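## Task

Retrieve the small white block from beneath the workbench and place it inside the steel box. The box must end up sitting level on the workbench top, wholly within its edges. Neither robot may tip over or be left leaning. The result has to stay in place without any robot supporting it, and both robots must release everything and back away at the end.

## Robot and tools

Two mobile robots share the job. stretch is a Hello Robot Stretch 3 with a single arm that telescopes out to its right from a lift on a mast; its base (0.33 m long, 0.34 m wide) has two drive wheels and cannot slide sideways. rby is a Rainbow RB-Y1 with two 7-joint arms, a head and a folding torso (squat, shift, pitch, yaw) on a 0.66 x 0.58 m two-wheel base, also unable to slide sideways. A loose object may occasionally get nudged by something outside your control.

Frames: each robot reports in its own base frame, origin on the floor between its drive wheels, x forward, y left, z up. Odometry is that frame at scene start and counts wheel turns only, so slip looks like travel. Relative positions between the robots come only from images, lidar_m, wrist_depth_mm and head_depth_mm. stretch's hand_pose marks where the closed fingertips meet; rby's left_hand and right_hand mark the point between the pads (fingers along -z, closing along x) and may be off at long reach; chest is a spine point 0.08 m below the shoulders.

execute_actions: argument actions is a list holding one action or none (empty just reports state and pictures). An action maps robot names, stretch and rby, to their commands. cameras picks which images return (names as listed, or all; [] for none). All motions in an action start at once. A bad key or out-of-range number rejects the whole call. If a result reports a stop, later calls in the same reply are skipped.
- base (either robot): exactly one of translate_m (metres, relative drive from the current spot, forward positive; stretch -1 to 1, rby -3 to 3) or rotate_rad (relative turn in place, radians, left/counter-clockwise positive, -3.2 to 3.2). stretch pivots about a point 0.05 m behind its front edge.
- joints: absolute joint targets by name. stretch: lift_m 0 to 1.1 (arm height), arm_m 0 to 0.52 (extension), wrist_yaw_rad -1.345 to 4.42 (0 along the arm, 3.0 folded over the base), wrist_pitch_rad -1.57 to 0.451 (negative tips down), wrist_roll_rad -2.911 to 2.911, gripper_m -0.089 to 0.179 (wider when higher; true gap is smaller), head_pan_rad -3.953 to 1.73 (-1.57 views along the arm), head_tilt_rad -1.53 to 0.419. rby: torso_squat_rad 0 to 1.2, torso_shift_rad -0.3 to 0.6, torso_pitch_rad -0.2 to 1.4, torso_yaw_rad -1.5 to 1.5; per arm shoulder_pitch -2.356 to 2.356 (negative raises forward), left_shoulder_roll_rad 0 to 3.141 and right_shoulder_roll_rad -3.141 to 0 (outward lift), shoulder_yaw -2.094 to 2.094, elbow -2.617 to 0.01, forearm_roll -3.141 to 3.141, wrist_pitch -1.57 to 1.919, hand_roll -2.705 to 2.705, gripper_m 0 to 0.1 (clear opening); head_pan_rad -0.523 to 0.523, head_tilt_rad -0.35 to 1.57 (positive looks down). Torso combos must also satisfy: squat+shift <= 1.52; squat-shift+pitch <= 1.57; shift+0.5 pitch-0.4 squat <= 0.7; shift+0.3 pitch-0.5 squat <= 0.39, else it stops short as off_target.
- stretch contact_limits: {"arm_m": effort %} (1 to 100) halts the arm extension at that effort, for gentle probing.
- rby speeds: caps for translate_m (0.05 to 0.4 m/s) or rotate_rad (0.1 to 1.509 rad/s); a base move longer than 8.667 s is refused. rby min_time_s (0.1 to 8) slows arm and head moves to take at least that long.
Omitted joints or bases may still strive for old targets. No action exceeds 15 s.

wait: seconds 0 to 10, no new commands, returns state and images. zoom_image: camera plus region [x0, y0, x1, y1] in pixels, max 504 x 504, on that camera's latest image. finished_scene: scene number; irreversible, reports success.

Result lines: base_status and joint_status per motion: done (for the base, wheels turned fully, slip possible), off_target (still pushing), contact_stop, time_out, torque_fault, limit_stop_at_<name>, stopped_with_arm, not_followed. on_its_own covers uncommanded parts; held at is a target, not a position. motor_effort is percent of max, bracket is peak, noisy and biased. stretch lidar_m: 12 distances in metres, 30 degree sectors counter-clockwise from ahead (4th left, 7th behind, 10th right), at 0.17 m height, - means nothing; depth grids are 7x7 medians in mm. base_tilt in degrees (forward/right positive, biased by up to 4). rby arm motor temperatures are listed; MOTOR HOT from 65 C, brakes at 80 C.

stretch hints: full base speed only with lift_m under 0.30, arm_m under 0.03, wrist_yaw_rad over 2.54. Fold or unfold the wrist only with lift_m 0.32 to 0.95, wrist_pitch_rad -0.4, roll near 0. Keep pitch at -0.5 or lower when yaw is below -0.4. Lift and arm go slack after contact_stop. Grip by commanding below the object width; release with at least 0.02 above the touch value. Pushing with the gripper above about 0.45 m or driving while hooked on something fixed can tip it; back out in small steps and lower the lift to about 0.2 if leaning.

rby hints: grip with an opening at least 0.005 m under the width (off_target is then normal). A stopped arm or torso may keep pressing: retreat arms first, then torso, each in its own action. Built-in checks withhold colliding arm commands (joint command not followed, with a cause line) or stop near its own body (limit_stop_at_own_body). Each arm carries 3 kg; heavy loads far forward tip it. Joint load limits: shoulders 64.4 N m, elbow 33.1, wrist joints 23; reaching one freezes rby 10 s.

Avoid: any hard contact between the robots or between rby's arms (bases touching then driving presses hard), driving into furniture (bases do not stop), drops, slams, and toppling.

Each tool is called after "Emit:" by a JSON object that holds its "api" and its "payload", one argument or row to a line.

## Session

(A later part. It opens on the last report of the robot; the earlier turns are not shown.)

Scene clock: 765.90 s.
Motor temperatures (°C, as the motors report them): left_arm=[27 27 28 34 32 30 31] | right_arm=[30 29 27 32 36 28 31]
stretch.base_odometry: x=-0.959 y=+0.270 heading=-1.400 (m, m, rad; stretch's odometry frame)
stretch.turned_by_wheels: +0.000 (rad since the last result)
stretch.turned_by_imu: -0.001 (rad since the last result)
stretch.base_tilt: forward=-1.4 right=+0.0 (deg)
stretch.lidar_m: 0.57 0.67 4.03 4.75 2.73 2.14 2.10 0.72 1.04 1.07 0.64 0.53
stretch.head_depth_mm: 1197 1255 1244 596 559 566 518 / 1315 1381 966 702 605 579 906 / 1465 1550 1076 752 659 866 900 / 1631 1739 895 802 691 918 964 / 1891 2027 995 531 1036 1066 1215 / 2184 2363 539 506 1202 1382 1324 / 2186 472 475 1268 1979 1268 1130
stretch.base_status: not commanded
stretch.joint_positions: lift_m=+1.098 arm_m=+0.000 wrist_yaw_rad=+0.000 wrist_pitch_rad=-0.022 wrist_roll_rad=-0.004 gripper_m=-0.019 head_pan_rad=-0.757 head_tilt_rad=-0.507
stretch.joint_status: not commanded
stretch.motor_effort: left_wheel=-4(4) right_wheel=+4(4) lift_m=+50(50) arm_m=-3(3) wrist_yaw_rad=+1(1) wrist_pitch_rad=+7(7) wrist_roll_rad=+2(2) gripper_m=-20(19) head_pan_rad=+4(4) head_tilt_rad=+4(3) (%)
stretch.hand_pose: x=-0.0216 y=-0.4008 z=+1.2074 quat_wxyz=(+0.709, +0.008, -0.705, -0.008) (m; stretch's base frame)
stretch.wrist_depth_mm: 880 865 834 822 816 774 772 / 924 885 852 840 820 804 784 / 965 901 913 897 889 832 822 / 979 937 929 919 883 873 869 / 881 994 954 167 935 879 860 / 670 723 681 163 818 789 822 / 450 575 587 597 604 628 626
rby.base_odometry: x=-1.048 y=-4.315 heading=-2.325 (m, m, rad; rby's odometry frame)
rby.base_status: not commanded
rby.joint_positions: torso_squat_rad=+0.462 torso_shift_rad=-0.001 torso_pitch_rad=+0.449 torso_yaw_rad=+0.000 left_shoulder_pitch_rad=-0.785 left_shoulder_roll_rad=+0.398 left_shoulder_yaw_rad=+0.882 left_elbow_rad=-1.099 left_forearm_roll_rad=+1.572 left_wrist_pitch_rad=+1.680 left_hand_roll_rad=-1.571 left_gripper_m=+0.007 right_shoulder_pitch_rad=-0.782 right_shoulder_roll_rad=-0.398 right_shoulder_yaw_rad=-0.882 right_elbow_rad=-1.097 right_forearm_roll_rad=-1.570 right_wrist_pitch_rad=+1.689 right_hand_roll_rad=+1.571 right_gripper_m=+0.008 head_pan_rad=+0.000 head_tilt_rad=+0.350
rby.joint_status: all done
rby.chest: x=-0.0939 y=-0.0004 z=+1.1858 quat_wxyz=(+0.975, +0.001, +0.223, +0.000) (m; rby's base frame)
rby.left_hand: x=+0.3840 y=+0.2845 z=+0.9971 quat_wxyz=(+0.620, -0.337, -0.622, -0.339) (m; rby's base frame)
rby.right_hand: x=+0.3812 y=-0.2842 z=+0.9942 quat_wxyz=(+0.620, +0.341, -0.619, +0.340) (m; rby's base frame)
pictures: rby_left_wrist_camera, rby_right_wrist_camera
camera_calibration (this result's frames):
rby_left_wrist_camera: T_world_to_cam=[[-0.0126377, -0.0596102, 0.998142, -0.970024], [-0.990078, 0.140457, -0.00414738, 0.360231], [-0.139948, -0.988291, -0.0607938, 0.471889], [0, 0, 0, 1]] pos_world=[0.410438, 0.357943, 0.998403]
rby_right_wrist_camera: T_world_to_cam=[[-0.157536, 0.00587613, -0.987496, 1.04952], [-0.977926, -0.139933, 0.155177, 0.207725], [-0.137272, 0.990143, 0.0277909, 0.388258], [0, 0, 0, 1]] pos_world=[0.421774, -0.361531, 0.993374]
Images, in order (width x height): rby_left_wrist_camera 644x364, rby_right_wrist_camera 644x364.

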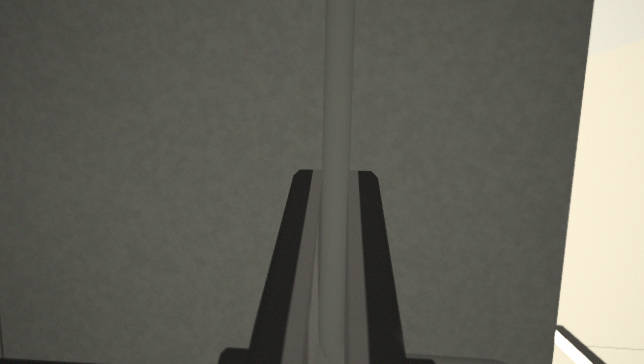

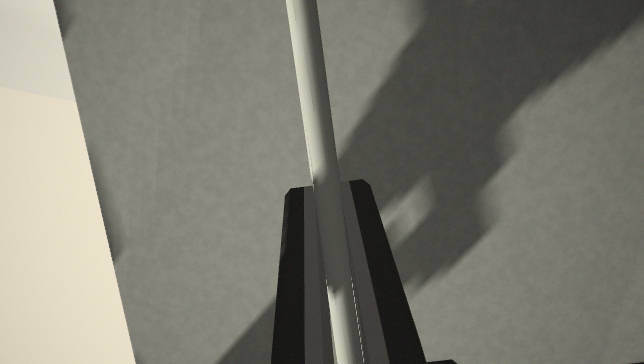

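Emit:
{"api": "execute_actions", "payload": {
  "actions": [
    {"rby": {"joints": {"left_gripper_m": 0.045, "right_gripper_m": 0.045, "left_wrist_pitch_rad": 1.3, "right_wrist_pitch_rad": 1.3}, "min_time_s": 0.7}}
  ],
  "cameras": ["rby_left_wrist_camera", "rby_right_wrist_camera", "rby_head_camera"]
}}

Scene clock: 784.43 s.
Motor temperatures (°C, as the motors report them): left_arm=[27 27 28 33 32 30 31] | right_arm=[30 29 27 32 35 28 31]
stretch.base_odometry: x=-0.959 y=+0.270 heading=-1.400 (m, m, rad; stretch's odometry frame)
stretch.turned_by_wheels: +0.000 (rad since the last result)
stretch.turned_by_imu: -0.001 (rad since the last result)
stretch.base_tilt: forward=-1.4 right=+0.1 (deg)
stretch.lidar_m: 0.57 0.67 4.05 4.73 2.74 2.14 2.10 0.73 1.04 1.07 0.64 0.53
stretch.head_depth_mm: 1194 1255 1252 628 561 565 517 / 1312 1385 971 818 638 579 906 / 1463 1554 1074 760 658 866 903 / 1640 1747 905 802 690 916 963 / 1866 2019 1005 530 1040 1070 1216 / 2189 2361 538 506 1207 1383 1330 / 2205 472 477 2387 1962 1266 1130
stretch.base_status: not commanded
stretch.joint_positions: lift_m=+1.098 arm_m=+0.000 wrist_yaw_rad=+0.000 wrist_pitch_rad=-0.022 wrist_roll_rad=-0.004 gripper_m=-0.019 head_pan_rad=-0.757 head_tilt_rad=-0.507
stretch.joint_status: not commanded
stretch.motor_effort: left_wheel=-4(5) right_wheel=+5(5) lift_m=+50(50) arm_m=-2(3) wrist_yaw_rad=+1(1) wrist_pitch_rad=+7(7) wrist_roll_rad=+2(2) gripper_m=-21(21) head_pan_rad=+5(4) head_tilt_rad=+4(3) (%)
stretch.hand_pose: x=-0.0216 y=-0.4008 z=+1.2074 quat_wxyz=(+0.709, +0.008, -0.705, -0.008) (m; stretch's base frame)
stretch.wrist_depth_mm: 875 855 853 817 813 772 757 / 906 895 873 848 836 806 800 / 917 922 882 875 851 828 827 / 989 971 942 897 874 853 841 / 881 975 975 167 918 897 885 / 446 718 686 163 808 799 828 / 360 577 578 597 613 625 631
rby.base_odometry: x=-1.048 y=-4.315 heading=-2.325 (m, m, rad; rby's odometry frame)
rby.base_status: not commanded
rby.joint_positions: torso_squat_rad=+0.462 torso_shift_rad=+0.000 torso_pitch_rad=+0.450 torso_yaw_rad=+0.000 left_shoulder_pitch_rad=-0.785 left_shoulder_roll_rad=+0.397 left_shoulder_yaw_rad=+0.881 left_elbow_rad=-1.098 left_forearm_roll_rad=+1.571 left_wrist_pitch_rad=+1.300 left_hand_roll_rad=-1.571 left_gripper_m=+0.045 right_shoulder_pitch_rad=-0.783 right_shoulder_roll_rad=-0.397 right_shoulder_yaw_rad=-0.881 right_elbow_rad=-1.098 right_forearm_roll_rad=-1.571 right_wrist_pitch_rad=+1.300 right_hand_roll_rad=+1.571 right_gripper_m=+0.045 head_pan_rad=+0.000 head_tilt_rad=+0.350
rby.joint_status: all done
rby.chest: x=-0.0937 y=-0.0003 z=+1.1858 quat_wxyz=(+0.975, +0.000, +0.223, +0.000) (m; rby's base frame)
rby.left_hand: x=+0.4471 y=+0.3438 z=+0.9958 quat_wxyz=(+0.673, -0.215, -0.674, -0.216) (m; rby's base frame)
rby.right_hand: x=+0.4465 y=-0.3445 z=+0.9944 quat_wxyz=(+0.674, +0.216, -0.673, +0.215) (m; rby's base frame)
pictures: rby_head_camera, rby_left_wrist_camera, rby_right_wrist_camera
camera_calibration (this result's frames):
rby_head_camera: T_world_to_cam=[[-0.0312866, -0.997925, -0.0562776, 0.075827], [-0.667334, 0.0627729, -0.742108, 1.07071], [0.744101, 0.0143379, -0.667913, 0.850125], [0, 0, 0, 1]] pos_world=[0.084317, -0.0037312, 1.36666]
rby_left_wrist_camera: T_world_to_cam=[[0.0126637, -0.057939, 0.99824, -0.976377], [-0.971839, -0.235641, -0.00134809, 0.532686], [0.235305, -0.970111, -0.0592915, 0.363746], [0, 0, 0, 1]] pos_world=[0.444459, 0.421827, 0.996944]
rby_right_wrist_camera: T_world_to_cam=[[-0.142699, 0.064941, -0.987633, 1.07428], [-0.958387, 0.2402, 0.154268, 0.386292], [0.247248, 0.968549, 0.0279623, 0.277675], [0, 0, 0, 1]] pos_world=[0.454862, -0.431494, 0.993642]
Images, in order (width x height): rby_head_camera 896x504, rby_left_wrist_camera 644x364, rby_right_wrist_camera 644x364.

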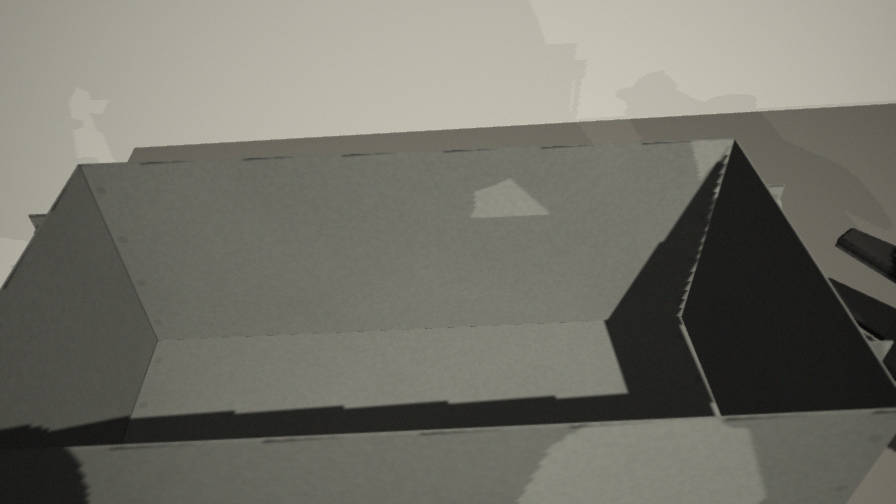

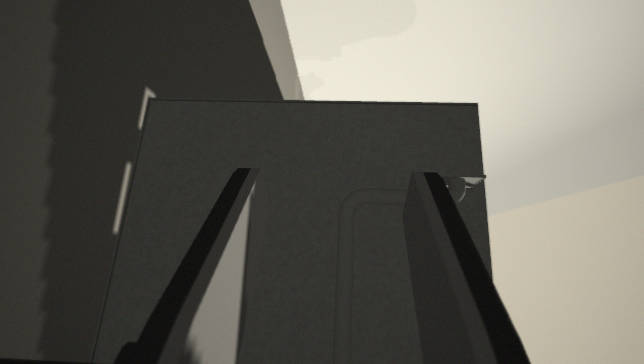

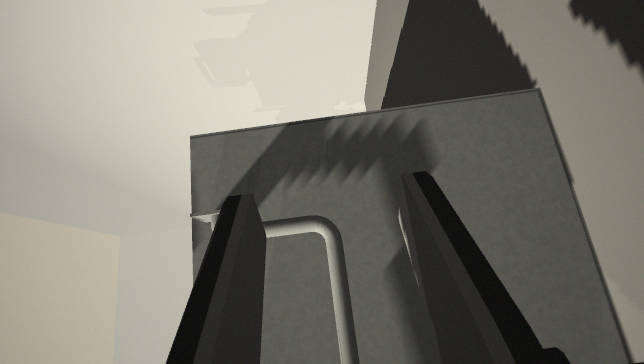

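Emit:
{"api": "execute_actions", "payload": {
  "actions": [
    {"stretch": {"base": {"translate_m": 0.52}, "joints": {"arm_m": 0.5, "head_pan_rad": -1.3, "head_tilt_rad": -0.6}}, "rby": {"base": {"translate_m": -1.5}, "joints": {"head_tilt_rad": -0.1}}}
  ],
  "cameras": ["rby_head_camera", "stretch_head_camera", "stretch_nav_camera", "stretch_wrist_camera"]
}}

Scene clock: 816.37 s.
Motor temperatures (°C, as the motors report them): left_arm=[27 27 28 33 31 30 31] | right_arm=[29 30 27 32 34 28 31]
stretch.base_odometry: x=-0.871 y=-0.243 heading=-1.400 (m, m, rad; stretch's odometry frame)
stretch.turned_by_wheels: +0.000 (rad since the last result)
stretch.turned_by_imu: -0.005 (rad since the last result)
stretch.base_tilt: forward=-1.4 right=+0.0 (deg)
stretch.lidar_m: 2.01 2.05 1.17 1.16 3.41 2.66 1.23 1.22 1.14 0.47 0.51 0.71
stretch.head_depth_mm: 975 1056 772 564 620 536 842 / 1011 1100 796 591 623 548 731 / 1046 1141 816 621 635 571 751 / 1087 1173 842 660 630 781 816 / 1133 1210 660 697 628 819 880 / 1180 1274 687 729 644 845 968 / 1229 1347 718 766 666 881 1081
stretch.base_status: done
stretch.joint_positions: lift_m=+1.098 arm_m=+0.500 wrist_yaw_rad=+0.000 wrist_pitch_rad=-0.022 wrist_roll_rad=-0.004 gripper_m=-0.019 head_pan_rad=-1.293 head_tilt_rad=-0.592
stretch.joint_status: all done
stretch.motor_effort: left_wheel=-4(5) right_wheel=+3(9) lift_m=+50(50) arm_m=+2(2) wrist_yaw_rad=-1(0) wrist_pitch_rad=+7(7) wrist_roll_rad=+2(2) gripper_m=-19(20) head_pan_rad=-3(43) head_tilt_rad=-3(12) (%)
stretch.hand_pose: x=-0.0214 y=-0.9004 z=+1.2074 quat_wxyz=(+0.709, +0.008, -0.705, -0.008) (m; stretch's base frame)
stretch.wrist_depth_mm: 433 427 413 407 400 392 384 / 457 444 429 421 411 403 396 / 474 460 453 444 430 417 408 / 490 480 468 456 448 435 425 / 510 500 483 167 462 446 438 / 535 522 513 163 484 470 456 / 558 541 536 518 501 492 477
rby.base_odometry: x=-0.021 y=-3.222 heading=-2.325 (m, m, rad; rby's odometry frame)
rby.base_status: done
rby.joint_positions: torso_squat_rad=+0.462 torso_shift_rad=+0.000 torso_pitch_rad=+0.450 torso_yaw_rad=+0.000 left_shoulder_pitch_rad=-0.784 left_shoulder_roll_rad=+0.397 left_shoulder_yaw_rad=+0.881 left_elbow_rad=-1.098 left_forearm_roll_rad=+1.571 left_wrist_pitch_rad=+1.300 left_hand_roll_rad=-1.571 left_gripper_m=+0.045 right_shoulder_pitch_rad=-0.784 right_shoulder_roll_rad=-0.397 right_shoulder_yaw_rad=-0.881 right_elbow_rad=-1.098 right_forearm_roll_rad=-1.571 right_wrist_pitch_rad=+1.300 right_hand_roll_rad=+1.571 right_gripper_m=+0.045 head_pan_rad=+0.000 head_tilt_rad=-0.100
rby.joint_status: all done
rby.chest: x=-0.0936 y=-0.0003 z=+1.1857 quat_wxyz=(+0.975, +0.000, +0.223, +0.000) (m; rby's base frame)
rby.left_hand: x=+0.4470 y=+0.3439 z=+0.9955 quat_wxyz=(+0.673, -0.215, -0.674, -0.215) (m; rby's base frame)
rby.right_hand: x=+0.4466 y=-0.3445 z=+0.9945 quat_wxyz=(+0.674, +0.215, -0.673, +0.215) (m; rby's base frame)
pictures: rby_head_camera, stretch_head_camera (sideways: a quarter turn clockwise sets it upright), stretch_nav_camera (sideways: a quarter turn counterclockwise sets it upright), stretch_wrist_camera
camera_calibration (this result's frames):
rby_head_camera: T_world_to_cam=[[-0.0040724, -0.997928, -0.0642181, 0.0862472], [-0.278239, 0.0628135, -0.958456, 1.35904], [0.960503, 0.0139648, -0.277918, 0.318187], [0, 0, 0, 1]] pos_world=[0.0728707, -0.0037412, 1.39655]
stretch_head_camera: T_world_to_cam=[[-0.146918, 0.469389, -0.870683, 1.14948], [0.954848, 0.297094, -0.000955061, -0.00168422], [0.258227, -0.83151, -0.491844, 0.597897], [0, 0, 0, 1]] pos_world=[0.0160951, -0.0418972, 1.29491]
stretch_nav_camera: T_world_to_cam=[[0.143034, -0.528387, 0.836868, -1.05268], [-0.976777, -0.211651, 0.0333133, 0.0156012], [0.159522, -0.822199, -0.546389, 0.674081], [0, 0, 0, 1]] pos_world=[0.0582767, 0.00131138, 1.24874]
stretch_wrist_camera: T_world_to_cam=[[-0.998913, 0.00392772, 0.0464418, -0.0811278], [-0.0441838, 0.237344, -0.97042, 1.41783], [-0.0148342, -0.971418, -0.236912, -0.420936], [0, 0, 0, 1]] pos_world=[-0.0246386, -0.7451, 1.27994]
Images, in order (width x height): rby_head_camera 896x504, stretch_head_camera 896x504, stretch_nav_camera 672x504, stretch_wrist_camera 644x364.

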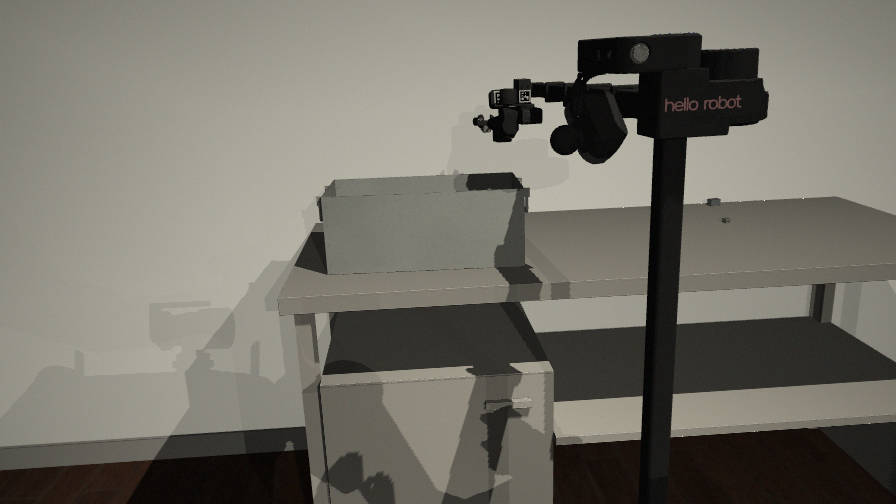

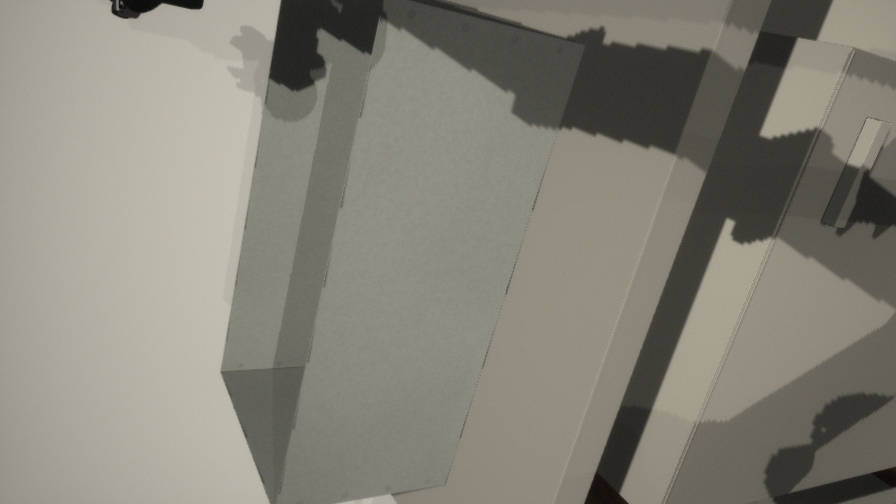

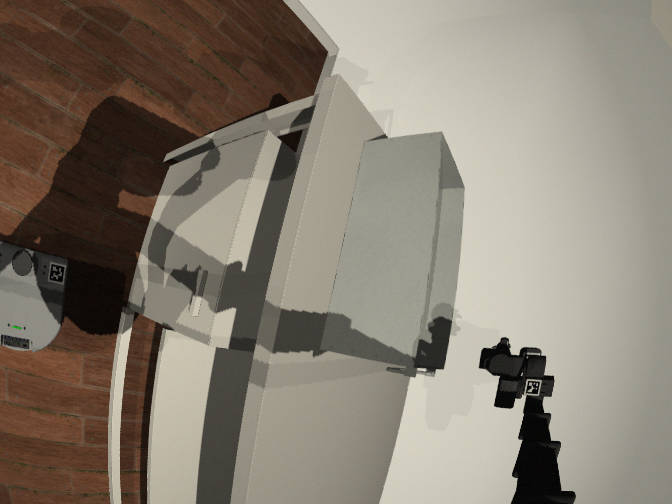

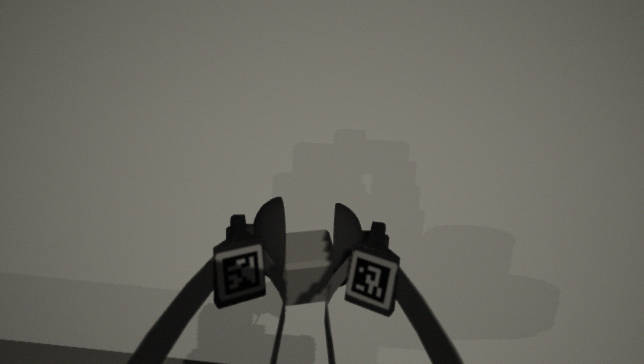

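Emit:
{"api": "execute_actions", "payload": {
  "actions": [
    {"stretch": {"base": {"translate_m": 0.08}, "joints": {"wrist_yaw_rad": 1.45, "wrist_pitch_rad": -0.3, "arm_m": 0.51, "head_pan_rad": -1.45}}}
  ],
  "cameras": ["rby_head_camera", "stretch_head_camera", "stretch_wrist_camera"]
}}

Scene clock: 830.87 s.
Motor temperatures (°C, as the motors report them): left_arm=[27 27 28 33 31 30 31] | right_arm=[29 30 27 32 34 28 31]
stretch.base_odometry: x=-0.857 y=-0.322 heading=-1.400 (m, m, rad; stretch's odometry frame)
stretch.turned_by_wheels: +0.000 (rad since the last result)
stretch.turned_by_imu: -0.002 (rad since the last result)
stretch.base_tilt: forward=-1.4 right=+0.1 (deg)
stretch.lidar_m: 1.93 1.98 1.16 1.15 3.52 2.74 1.29 1.32 0.49 0.48 0.52 1.90
stretch.head_depth_mm: - 1056 765 579 621 545 840 / 989 1101 790 589 628 555 737 / 1002 1136 799 612 633 565 751 / 1037 1138 816 633 631 764 792 / 1068 1135 836 659 628 781 833 / 1092 1166 645 683 625 802 878 / 1122 1213 664 713 624 832 925
stretch.base_status: done
stretch.joint_positions: lift_m=+1.098 arm_m=+0.510 wrist_yaw_rad=+1.448 wrist_pitch_rad=-0.316 wrist_roll_rad=-0.004 gripper_m=-0.019 head_pan_rad=-1.443 head_tilt_rad=-0.592
stretch.joint_status: all done
stretch.motor_effort: left_wheel=-4(5) right_wheel=+4(11) lift_m=+50(50) arm_m=+0(1) wrist_yaw_rad=+1(3) wrist_pitch_rad=+5(3) wrist_roll_rad=+2(2) gripper_m=-20(20) head_pan_rad=-3(20) head_tilt_rad=-3(3) (%)
stretch.hand_pose: x=+0.2129 y=-0.6837 z=+1.1346 quat_wxyz=(+0.598, +0.545, -0.448, +0.380) (m; stretch's base frame)
stretch.wrist_depth_mm: - - - - - 969 657 / - - - - - 903 647 / - - - - - 932 654 / - - - 353 - 856 626 / - - 345 167 378 367 643 / - 509 396 163 403 292 522 / - 408 376 414 407 287 420
rby.base_odometry: x=-0.021 y=-3.222 heading=-2.325 (m, m, rad; rby's odometry frame)
rby.base_status: not commanded
rby.joint_positions: torso_squat_rad=+0.462 torso_shift_rad=+0.000 torso_pitch_rad=+0.450 torso_yaw_rad=+0.000 left_shoulder_pitch_rad=-0.784 left_shoulder_roll_rad=+0.397 left_shoulder_yaw_rad=+0.881 left_elbow_rad=-1.098 left_forearm_roll_rad=+1.571 left_wrist_pitch_rad=+1.300 left_hand_roll_rad=-1.571 left_gripper_m=+0.045 right_shoulder_pitch_rad=-0.784 right_shoulder_roll_rad=-0.397 right_shoulder_yaw_rad=-0.881 right_elbow_rad=-1.098 right_forearm_roll_rad=-1.571 right_wrist_pitch_rad=+1.300 right_hand_roll_rad=+1.571 right_gripper_m=+0.045 head_pan_rad=+0.000 head_tilt_rad=-0.100
rby.joint_status: not commanded
rby.chest: x=-0.0936 y=-0.0003 z=+1.1857 quat_wxyz=(+0.975, +0.000, +0.223, +0.000) (m; rby's base frame)
rby.left_hand: x=+0.4470 y=+0.3439 z=+0.9955 quat_wxyz=(+0.673, -0.215, -0.674, -0.215) (m; rby's base frame)
rby.right_hand: x=+0.4466 y=-0.3445 z=+0.9945 quat_wxyz=(+0.674, +0.215, -0.673, +0.215) (m; rby's base frame)
pictures: rby_head_camera, stretch_head_camera (sideways: a quarter turn clockwise sets it upright), stretch_wrist_camera
camera_calibration (this result's frames):
rby_head_camera: T_world_to_cam=[[-0.0040724, -0.997928, -0.0642178, 0.086247], [-0.278239, 0.0628132, -0.958456, 1.35904], [0.960503, 0.0139647, -0.277918, 0.318187], [0, 0, 0, 1]] pos_world=[0.0728707, -0.00374094, 1.39655]
stretch_head_camera: T_world_to_cam=[[-0.0752997, 0.486046, -0.870683, 1.14905], [0.988468, 0.151425, -0.000955058, -0.00188931], [0.131379, -0.860714, -0.491844, 0.598671], [0, 0, 0, 1]] pos_world=[0.00973735, -0.0429191, 1.29491]
stretch_wrist_camera: T_world_to_cam=[[-0.112607, -0.992595, 0.0455421, -0.713492], [-0.51, 0.0184005, -0.859978, 1.13026], [0.852772, -0.120066, -0.508296, 0.481041], [0, 0, 0, 1]] pos_world=[0.0858722, -0.67125, 1.24901]
Images, in order (width x height): rby_head_camera 896x504, stretch_head_camera 896x504, stretch_wrist_camera 644x364.

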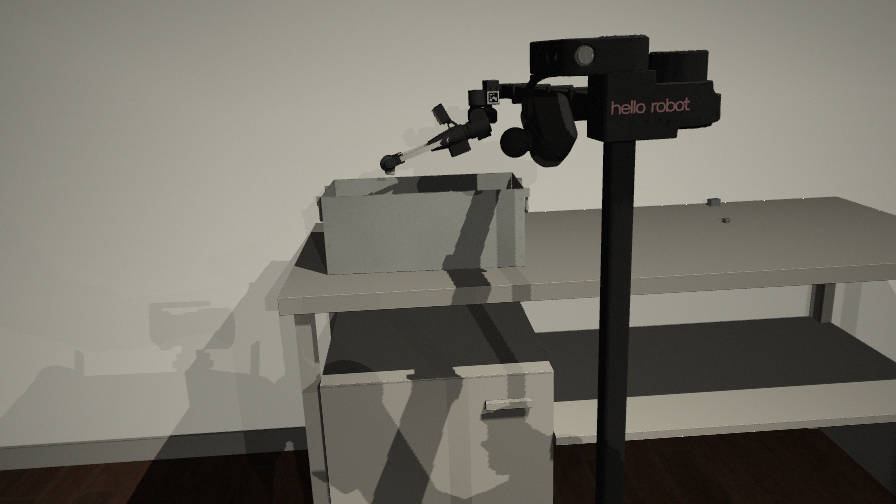

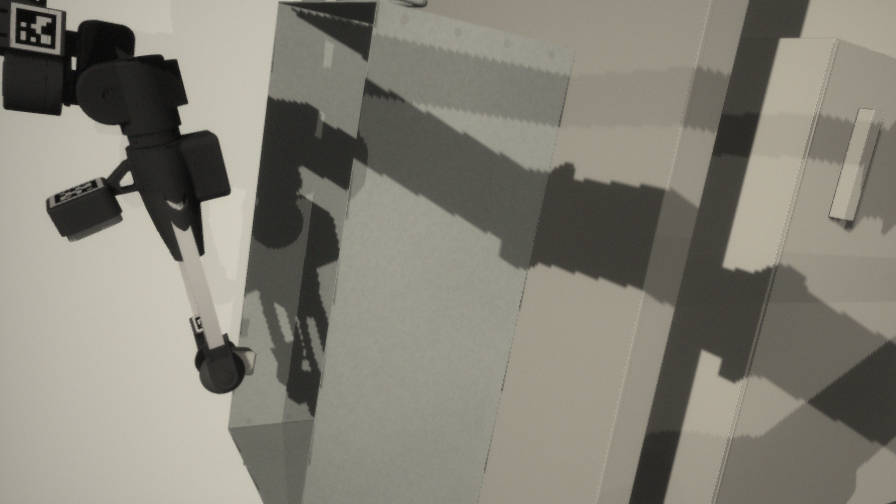

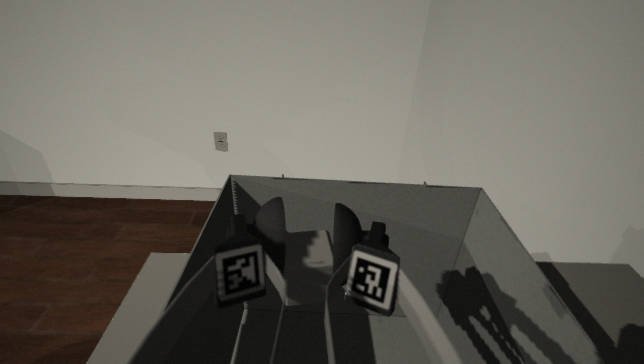

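Emit:
{"api": "execute_actions", "payload": {
  "actions": [
    {"stretch": {"joints": {"wrist_yaw_rad": 1.25, "wrist_pitch_rad": -1.0, "arm_m": 0.52, "lift_m": 1.025}}}
  ],
  "cameras": ["rby_head_camera", "stretch_head_camera", "stretch_wrist_camera"]
}}

Scene clock: 843.70 s.
Motor temperatures (°C, as the motors report them): left_arm=[27 27 28 33 30 30 31] | right_arm=[29 30 27 32 33 28 31]
stretch.base_odometry: x=-0.857 y=-0.322 heading=-1.400 (m, m, rad; stretch's odometry frame)
stretch.turned_by_wheels: +0.000 (rad since the last result)
stretch.turned_by_imu: -0.001 (rad since the last result)
stretch.base_tilt: forward=-1.4 right=+0.0 (deg)
stretch.lidar_m: 1.93 1.98 1.16 1.15 3.52 2.74 1.29 1.32 0.49 0.48 0.52 1.90
stretch.head_depth_mm: 957 1061 765 582 620 544 840 / 986 - 794 591 628 555 737 / 1015 1098 690 613 634 565 751 / 1042 1132 818 634 631 763 792 / 1065 1148 836 658 627 781 833 / 1090 1176 643 685 625 803 877 / 1122 1219 664 711 622 833 925
stretch.base_status: not commanded
stretch.joint_positions: lift_m=+1.026 arm_m=+0.517 wrist_yaw_rad=+1.252 wrist_pitch_rad=-1.006 wrist_roll_rad=-0.004 gripper_m=-0.019 head_pan_rad=-1.443 head_tilt_rad=-0.592
stretch.joint_status: all done
joint sent to its limit — the command would take stretch.arm_m past its upper limit, so that joint was sent only as far as its limit.
stretch.motor_effort: left_wheel=-4(4) right_wheel=+4(4) lift_m=+15(44) arm_m=+1(1) wrist_yaw_rad=+0(3) wrist_pitch_rad=+2(5) wrist_roll_rad=+2(2) gripper_m=-20(20) head_pan_rad=-4(4) head_tilt_rad=-3(3) (%)
stretch.hand_pose: x=+0.0895 y=-0.6988 z=+0.9351 quat_wxyz=(+0.703, +0.639, -0.301, +0.088) (m; stretch's base frame)
stretch.wrist_depth_mm: 188 282 293 294 295 205 148 / 182 265 275 278 282 212 152 / 177 252 262 262 267 217 155 / 172 240 246 248 252 224 158 / 167 226 238 166 240 232 161 / 164 217 221 163 232 227 165 / 159 206 214 214 217 218 168
rby.base_odometry: x=-0.021 y=-3.222 heading=-2.325 (m, m, rad; rby's odometry frame)
rby.base_status: not commanded
rby.joint_positions: torso_squat_rad=+0.462 torso_shift_rad=+0.000 torso_pitch_rad=+0.450 torso_yaw_rad=+0.000 left_shoulder_pitch_rad=-0.784 left_shoulder_roll_rad=+0.397 left_shoulder_yaw_rad=+0.881 left_elbow_rad=-1.098 left_forearm_roll_rad=+1.571 left_wrist_pitch_rad=+1.300 left_hand_roll_rad=-1.571 left_gripper_m=+0.045 right_shoulder_pitch_rad=-0.784 right_shoulder_roll_rad=-0.397 right_shoulder_yaw_rad=-0.881 right_elbow_rad=-1.098 right_forearm_roll_rad=-1.571 right_wrist_pitch_rad=+1.300 right_hand_roll_rad=+1.571 right_gripper_m=+0.045 head_pan_rad=+0.000 head_tilt_rad=-0.100
rby.joint_status: not commanded
rby.chest: x=-0.0936 y=-0.0003 z=+1.1857 quat_wxyz=(+0.975, +0.000, +0.223, +0.000) (m; rby's base frame)
rby.left_hand: x=+0.4470 y=+0.3439 z=+0.9955 quat_wxyz=(+0.673, -0.215, -0.674, -0.215) (m; rby's base frame)
rby.right_hand: x=+0.4466 y=-0.3445 z=+0.9945 quat_wxyz=(+0.674, +0.215, -0.673, +0.215) (m; rby's base frame)
pictures: rby_head_camera, stretch_head_camera (sideways: a quarter turn clockwise sets it upright), stretch_wrist_camera
camera_calibration (this result's frames):
rby_head_camera: T_world_to_cam=[[-0.00407231, -0.997928, -0.0642181, 0.0862472], [-0.278239, 0.0628135, -0.958456, 1.35904], [0.960503, 0.0139649, -0.277918, 0.318187], [0, 0, 0, 1]] pos_world=[0.0728707, -0.00374121, 1.39655]
stretch_head_camera: T_world_to_cam=[[-0.0752956, 0.486047, -0.870683, 1.14905], [0.988469, 0.151417, -0.000955062, -0.00188931], [0.131372, -0.860716, -0.491843, 0.598671], [0, 0, 0, 1]] pos_world=[0.00973699, -0.0429191, 1.29491]
stretch_wrist_camera: T_world_to_cam=[[-0.279627, -0.95966, 0.0293541, -0.680249], [-0.905682, 0.253504, -0.339817, 0.609338], [0.318667, -0.121607, -0.940034, 0.9335], [0, 0, 0, 1]] pos_world=[0.0641747, -0.693757, 1.10455]
Images, in order (width x height): rby_head_camera 896x504, stretch_head_camera 896x504, stretch_wrist_camera 644x364.

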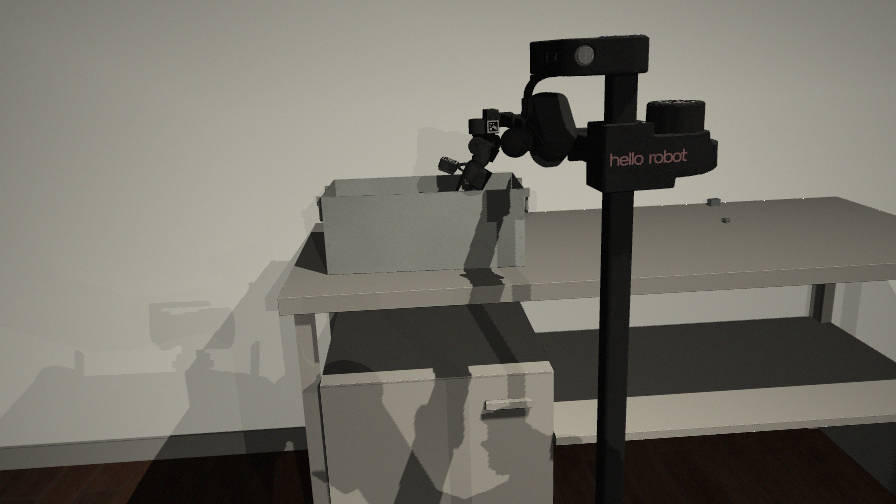

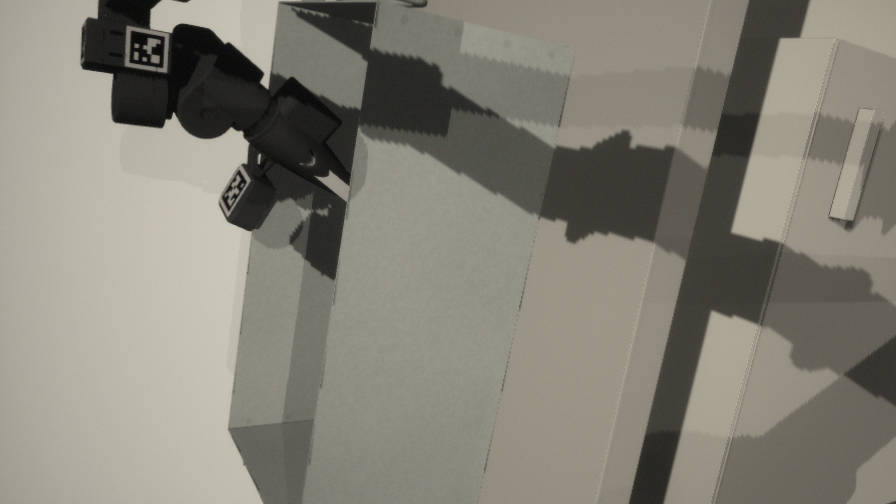

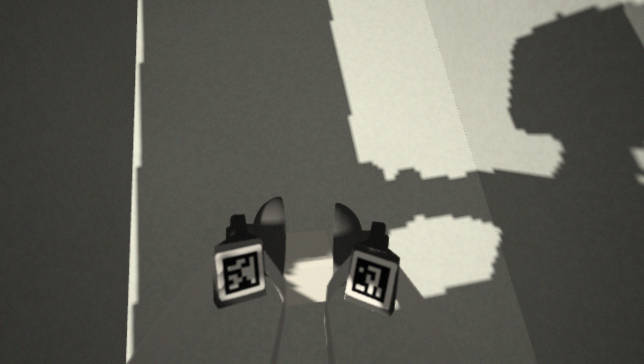

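Emit:
{"api": "execute_actions", "payload": {
  "actions": []
}}

Scene clock: 859.97 s.
Motor temperatures (°C, as the motors report them): left_arm=[27 27 28 33 30 30 31] | right_arm=[29 30 27 32 33 28 31]
stretch.base_odometry: x=-0.857 y=-0.322 heading=-1.400 (m, m, rad; stretch's odometry frame)
stretch.turned_by_wheels: +0.000 (rad since the last result)
stretch.turned_by_imu: -0.001 (rad since the last result)
stretch.base_tilt: forward=-1.4 right=+0.1 (deg)
stretch.lidar_m: 1.92 1.98 1.16 1.15 3.52 2.74 1.29 1.32 0.49 0.48 0.52 1.90
stretch.head_depth_mm: 959 1058 764 579 621 544 842 / 986 - 795 591 628 554 737 / 1011 1093 691 612 636 565 750 / 1041 1134 815 633 632 761 791 / 1068 1147 837 659 629 780 834 / 1086 1180 645 684 624 800 878 / 1123 1223 665 713 623 831 928
stretch.base_status: not commanded
stretch.joint_positions: lift_m=+1.026 arm_m=+0.517 wrist_yaw_rad=+1.252 wrist_pitch_rad=-1.006 wrist_roll_rad=-0.004 gripper_m=-0.019 head_pan_rad=-1.443 head_tilt_rad=-0.592
stretch.joint_status: all done
joint sent to its limit — the command would take stretch.arm_m past its upper limit, so that joint was sent only as far as its limit.
stretch.motor_effort: left_wheel=-4(4) right_wheel=+4(4) lift_m=+15(44) arm_m=+1(1) wrist_yaw_rad=-2(3) wrist_pitch_rad=+2(5) wrist_roll_rad=+2(2) gripper_m=-20(20) head_pan_rad=-4(4) head_tilt_rad=-3(3) (%)
stretch.hand_pose: x=+0.0895 y=-0.6988 z=+0.9351 quat_wxyz=(+0.703, +0.639, -0.301, +0.088) (m; stretch's base frame)
stretch.wrist_depth_mm: 188 280 291 295 295 205 149 / 183 268 275 278 280 211 151 / 178 252 260 262 267 219 154 / 172 241 246 251 254 224 158 / 167 228 236 167 241 233 162 / 163 218 220 163 230 226 164 / 159 207 214 215 218 219 169
rby.base_odometry: x=-0.021 y=-3.222 heading=-2.325 (m, m, rad; rby's odometry frame)
rby.base_status: not commanded
rby.joint_positions: torso_squat_rad=+0.462 torso_shift_rad=+0.000 torso_pitch_rad=+0.450 torso_yaw_rad=+0.000 left_shoulder_pitch_rad=-0.784 left_shoulder_roll_rad=+0.397 left_shoulder_yaw_rad=+0.881 left_elbow_rad=-1.098 left_forearm_roll_rad=+1.571 left_wrist_pitch_rad=+1.300 left_hand_roll_rad=-1.571 left_gripper_m=+0.045 right_shoulder_pitch_rad=-0.784 right_shoulder_roll_rad=-0.397 right_shoulder_yaw_rad=-0.881 right_elbow_rad=-1.098 right_forearm_roll_rad=-1.571 right_wrist_pitch_rad=+1.300 right_hand_roll_rad=+1.571 right_gripper_m=+0.045 head_pan_rad=+0.000 head_tilt_rad=-0.100
rby.joint_status: not commanded
rby.chest: x=-0.0936 y=-0.0003 z=+1.1857 quat_wxyz=(+0.975, +0.000, +0.223, +0.000) (m; rby's base frame)
rby.left_hand: x=+0.4470 y=+0.3439 z=+0.9955 quat_wxyz=(+0.673, -0.215, -0.674, -0.215) (m; rby's base frame)
rby.right_hand: x=+0.4466 y=-0.3445 z=+0.9945 quat_wxyz=(+0.674, +0.215, -0.673, +0.215) (m; rby's base frame)
pictures: rby_head_camera, rby_left_wrist_camera, rby_right_wrist_camera, stretch_head_camera (sideways: a quarter turn clockwise sets it upright), stretch_nav_camera (sideways: a quarter turn counterclockwise sets it upright), stretch_wrist_camera
camera_calibration (this result's frames):
rby_head_camera: T_world_to_cam=[[-0.00407219, -0.997928, -0.0642183, 0.0862474], [-0.278239, 0.0628136, -0.958456, 1.35904], [0.960503, 0.013965, -0.277918, 0.318187], [0, 0, 0, 1]] pos_world=[0.0728707, -0.0037412, 1.39655]
rby_left_wrist_camera: T_world_to_cam=[[0.0132553, -0.0579828, 0.99823, -0.976307], [-0.9718, -0.235804, -0.000792523, 0.532146], [0.235433, -0.970069, -0.0594734, 0.363952], [0, 0, 0, 1]] pos_world=[0.444395, 0.421932, 0.996646]
rby_right_wrist_camera: T_world_to_cam=[[-0.14249, 0.0648817, -0.987668, 1.07431], [-0.958422, 0.240198, 0.154049, 0.386639], [0.247231, 0.968553, 0.0279583, 0.27764], [0, 0, 0, 1]] pos_world=[0.455, -0.431482, 0.993732]
stretch_head_camera: T_world_to_cam=[[-0.0752956, 0.486047, -0.870683, 1.14905], [0.988469, 0.151417, -0.00095506, -0.00188931], [0.131372, -0.860716, -0.491844, 0.598671], [0, 0, 0, 1]] pos_world=[0.00973699, -0.0429191, 1.29491]
stretch_nav_camera: T_world_to_cam=[[0.062659, -0.543806, 0.836868, -1.05218], [-0.997416, -0.0636591, 0.0333133, 0.0157271], [0.0351583, -0.836793, -0.54639, 0.67484], [0, 0, 0, 1]] pos_world=[0.0578891, -0.00648221, 1.24874]
stretch_wrist_camera: T_world_to_cam=[[-0.279627, -0.95966, 0.029354, -0.680249], [-0.905682, 0.253505, -0.339817, 0.609338], [0.318667, -0.121607, -0.940034, 0.9335], [0, 0, 0, 1]] pos_world=[0.0641747, -0.693757, 1.10455]
Images, in order (width x height): rby_head_camera 896x504, rby_left_wrist_camera 644x364, rby_right_wrist_camera 644x364, stretch_head_camera 896x504, stretch_nav_camera 672x504, stretch_wrist_camera 644x364.

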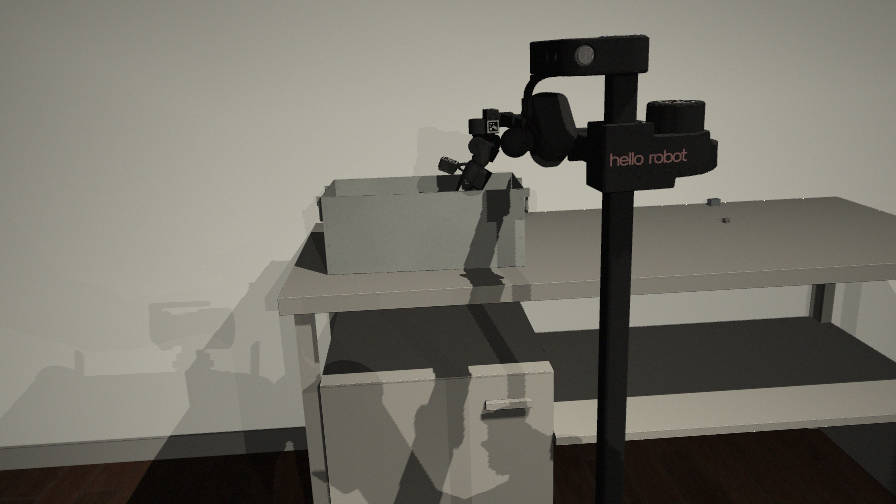

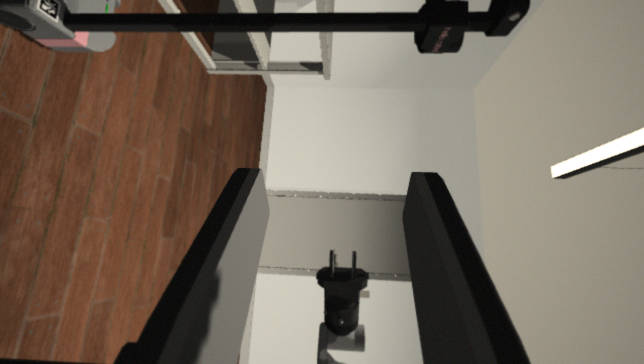

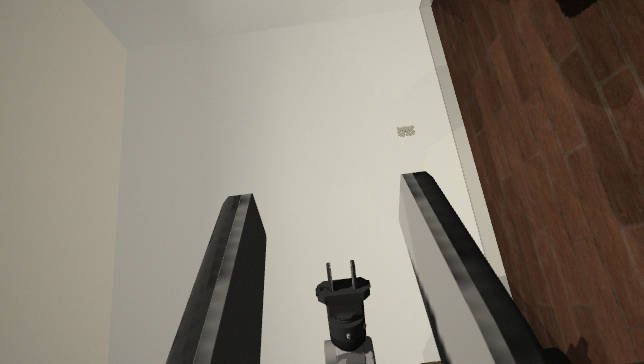

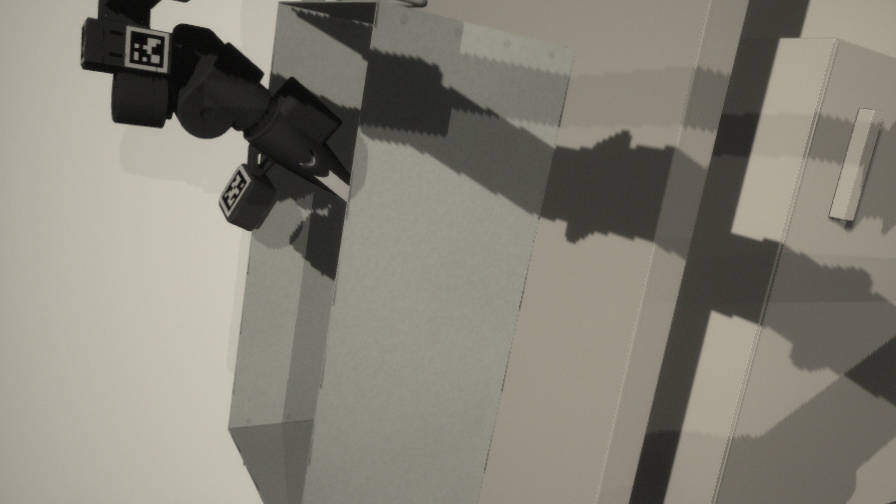

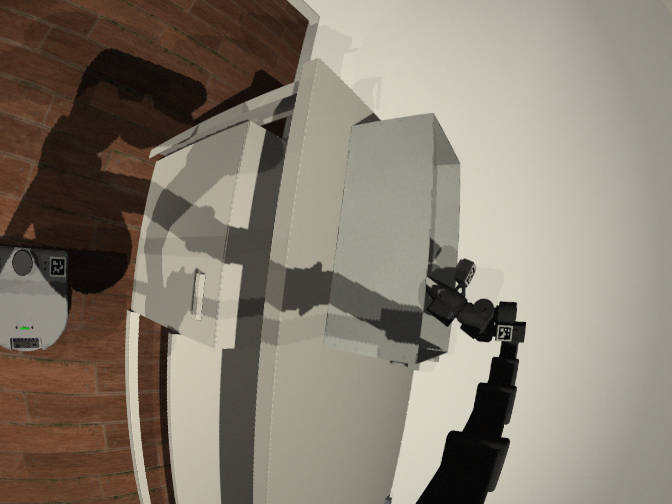

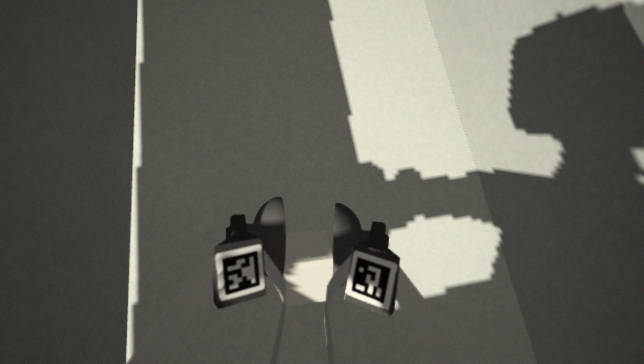

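Emit:
{"api": "execute_actions", "payload": {
  "actions": [
    {"stretch": {"joints": {"lift_m": 0.993}}}
  ],
  "cameras": ["stretch_wrist_camera", "stretch_head_camera"]
}}

Scene clock: 863.63 s.
Motor temperatures (°C, as the motors report them): left_arm=[27 27 28 33 30 30 31] | right_arm=[29 30 27 32 33 28 31]
stretch.base_odometry: x=-0.857 y=-0.322 heading=-1.400 (m, m, rad; stretch's odometry frame)
stretch.turned_by_wheels: +0.000 (rad since the last result)
stretch.turned_by_imu: -0.001 (rad since the last result)
stretch.base_tilt: forward=-1.4 right=+0.1 (deg)
stretch.lidar_m: 1.93 1.98 1.16 1.15 3.53 2.74 1.29 1.32 0.49 0.48 0.52 1.91
stretch.head_depth_mm: 970 1060 766 579 621 543 838 / 991 1048 775 591 627 554 737 / 1016 1102 584 611 635 567 749 / 1037 1135 822 633 631 765 794 / 1065 1153 837 657 629 779 833 / 1088 1179 643 684 627 801 877 / 1115 1223 664 712 623 829 922
stretch.base_status: not commanded
stretch.joint_positions: lift_m=+0.994 arm_m=+0.517 wrist_yaw_rad=+1.252 wrist_pitch_rad=-1.006 wrist_roll_rad=-0.004 gripper_m=-0.019 head_pan_rad=-1.443 head_tilt_rad=-0.592
stretch.joint_status: all done
stretch.motor_effort: left_wheel=-4(4) right_wheel=+4(4) lift_m=+15(13) arm_m=+1(1) wrist_yaw_rad=-2(2) wrist_pitch_rad=+2(2) wrist_roll_rad=+2(2) gripper_m=-20(20) head_pan_rad=-3(4) head_tilt_rad=-3(3) (%)
stretch.hand_pose: x=+0.0894 y=-0.6988 z=+0.9030 quat_wxyz=(+0.703, +0.639, -0.301, +0.088) (m; stretch's base frame)
stretch.wrist_depth_mm: 188 245 249 255 257 206 148 / 183 234 237 242 244 212 152 / 178 221 225 227 230 218 155 / 172 210 213 217 217 217 158 / 167 200 204 166 209 208 161 / 164 191 191 163 202 198 164 / 159 183 184 186 188 191 168
rby.base_odometry: x=-0.021 y=-3.222 heading=-2.325 (m, m, rad; rby's odometry frame)
rby.base_status: not commanded
rby.joint_positions: torso_squat_rad=+0.462 torso_shift_rad=+0.000 torso_pitch_rad=+0.450 torso_yaw_rad=+0.000 left_shoulder_pitch_rad=-0.784 left_shoulder_roll_rad=+0.397 left_shoulder_yaw_rad=+0.881 left_elbow_rad=-1.098 left_forearm_roll_rad=+1.571 left_wrist_pitch_rad=+1.300 left_hand_roll_rad=-1.571 left_gripper_m=+0.045 right_shoulder_pitch_rad=-0.784 right_shoulder_roll_rad=-0.397 right_shoulder_yaw_rad=-0.881 right_elbow_rad=-1.098 right_forearm_roll_rad=-1.571 right_wrist_pitch_rad=+1.300 right_hand_roll_rad=+1.571 right_gripper_m=+0.045 head_pan_rad=+0.000 head_tilt_rad=-0.100
rby.joint_status: not commanded
rby.chest: x=-0.0936 y=-0.0003 z=+1.1857 quat_wxyz=(+0.975, +0.000, +0.223, +0.000) (m; rby's base frame)
rby.left_hand: x=+0.4470 y=+0.3439 z=+0.9955 quat_wxyz=(+0.673, -0.215, -0.674, -0.215) (m; rby's base frame)
rby.right_hand: x=+0.4466 y=-0.3445 z=+0.9945 quat_wxyz=(+0.674, +0.215, -0.673, +0.215) (m; rby's base frame)
pictures: stretch_head_camera (sideways: a quarter turn clockwise sets it upright), stretch_wrist_camera
camera_calibration (this result's frames):
stretch_head_camera: T_world_to_cam=[[-0.0752955, 0.486047, -0.870683, 1.14905], [0.98847, 0.151417, -0.000955062, -0.00188931], [0.131372, -0.860716, -0.491843, 0.598671], [0, 0, 0, 1]] pos_world=[0.00973698, -0.0429191, 1.29491]
stretch_wrist_camera: T_world_to_cam=[[-0.279633, -0.959658, 0.0293429, -0.679296], [-0.905779, 0.253552, -0.339523, 0.598159], [0.318386, -0.12152, -0.94014, 0.903587], [0, 0, 0, 1]] pos_world=[0.0641564, -0.693753, 1.07252]
Images, in order (width x height): stretch_head_camera 896x504, stretch_wrist_camera 644x364.

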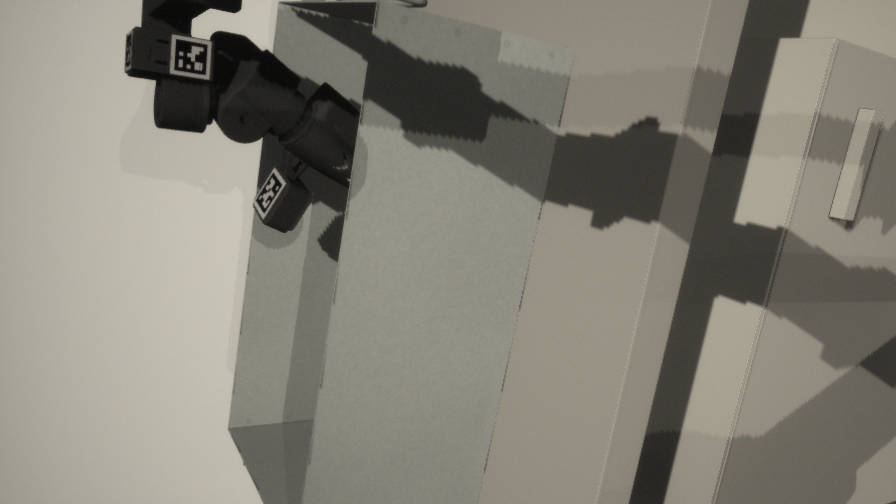

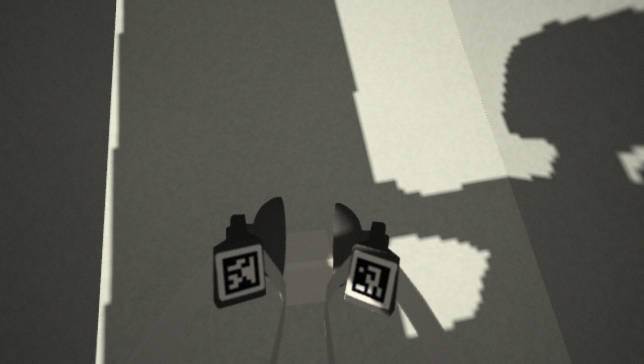

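Emit:
{"api": "execute_actions", "payload": {
  "actions": [
    {"stretch": {"joints": {"gripper_m": 0.07}}}
  ],
  "cameras": ["stretch_wrist_camera"]
}}

Scene clock: 869.67 s.
Motor temperatures (°C, as the motors report them): left_arm=[27 27 28 33 30 30 31] | right_arm=[29 30 27 32 33 28 31]
stretch.base_odometry: x=-0.857 y=-0.322 heading=-1.400 (m, m, rad; stretch's odometry frame)
stretch.turned_by_wheels: +0.000 (rad since the last result)
stretch.turned_by_imu: -0.001 (rad since the last result)
stretch.base_tilt: forward=-1.4 right=+0.2 (deg)
stretch.lidar_m: 1.92 1.98 1.16 1.15 3.51 2.75 1.29 1.32 0.49 0.48 0.51 1.91
stretch.head_depth_mm: 970 1061 765 579 622 544 841 / 990 1048 776 589 628 555 738 / 1014 1102 584 612 632 566 752 / 1040 1131 820 633 630 764 793 / 1068 1145 838 658 629 777 832 / 1091 1178 645 684 626 798 877 / 1121 1215 664 713 623 831 926
stretch.base_status: not commanded
stretch.joint_positions: lift_m=+0.994 arm_m=+0.517 wrist_yaw_rad=+1.252 wrist_pitch_rad=-1.006 wrist_roll_rad=-0.004 gripper_m=+0.070 head_pan_rad=-1.443 head_tilt_rad=-0.592
stretch.joint_status: all done
stretch.motor_effort: left_wheel=-4(4) right_wheel=+4(3) lift_m=+15(14) arm_m=+1(1) wrist_yaw_rad=+0(1) wrist_pitch_rad=+2(2) wrist_roll_rad=+2(2) gripper_m=+0(81) head_pan_rad=-4(3) head_tilt_rad=-3(4) (%)
stretch.hand_pose: x=+0.0894 y=-0.6988 z=+0.9030 quat_wxyz=(+0.703, +0.639, -0.301, +0.088) (m; stretch's base frame)
stretch.wrist_depth_mm: 189 247 252 253 259 206 149 / 183 233 238 239 246 212 151 / 177 221 225 226 231 218 155 / 173 211 214 216 219 216 158 / 167 199 203 205 208 207 161 / 163 191 192 191 - 200 165 / 156 184 185 186 188 193 168
rby.base_odometry: x=-0.021 y=-3.222 heading=-2.325 (m, m, rad; rby's odometry frame)
rby.base_status: not commanded
rby.joint_positions: torso_squat_rad=+0.462 torso_shift_rad=+0.000 torso_pitch_rad=+0.450 torso_yaw_rad=+0.000 left_shoulder_pitch_rad=-0.784 left_shoulder_roll_rad=+0.397 left_shoulder_yaw_rad=+0.881 left_elbow_rad=-1.098 left_forearm_roll_rad=+1.571 left_wrist_pitch_rad=+1.300 left_hand_roll_rad=-1.571 left_gripper_m=+0.045 right_shoulder_pitch_rad=-0.784 right_shoulder_roll_rad=-0.397 right_shoulder_yaw_rad=-0.881 right_elbow_rad=-1.098 right_forearm_roll_rad=-1.571 right_wrist_pitch_rad=+1.300 right_hand_roll_rad=+1.571 right_gripper_m=+0.045 head_pan_rad=+0.000 head_tilt_rad=-0.100
rby.joint_status: not commanded
rby.chest: x=-0.0936 y=-0.0003 z=+1.1857 quat_wxyz=(+0.975, +0.000, +0.223, +0.000) (m; rby's base frame)
rby.left_hand: x=+0.4470 y=+0.3439 z=+0.9955 quat_wxyz=(+0.673, -0.215, -0.674, -0.215) (m; rby's base frame)
rby.right_hand: x=+0.4466 y=-0.3445 z=+0.9945 quat_wxyz=(+0.674, +0.215, -0.673, +0.215) (m; rby's base frame)
pictures: stretch_wrist_camera
camera_calibration (this result's frames):
stretch_wrist_camera: T_world_to_cam=[[-0.279634, -0.959658, 0.0293429, -0.679296], [-0.905779, 0.253553, -0.339523, 0.598159], [0.318386, -0.12152, -0.94014, 0.903587], [0, 0, 0, 1]] pos_world=[0.0641564, -0.693753, 1.07252]
Images, in order (width x height): stretch_wrist_camera 644x364.

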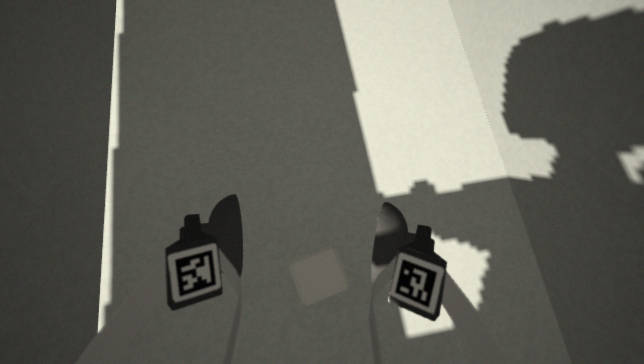

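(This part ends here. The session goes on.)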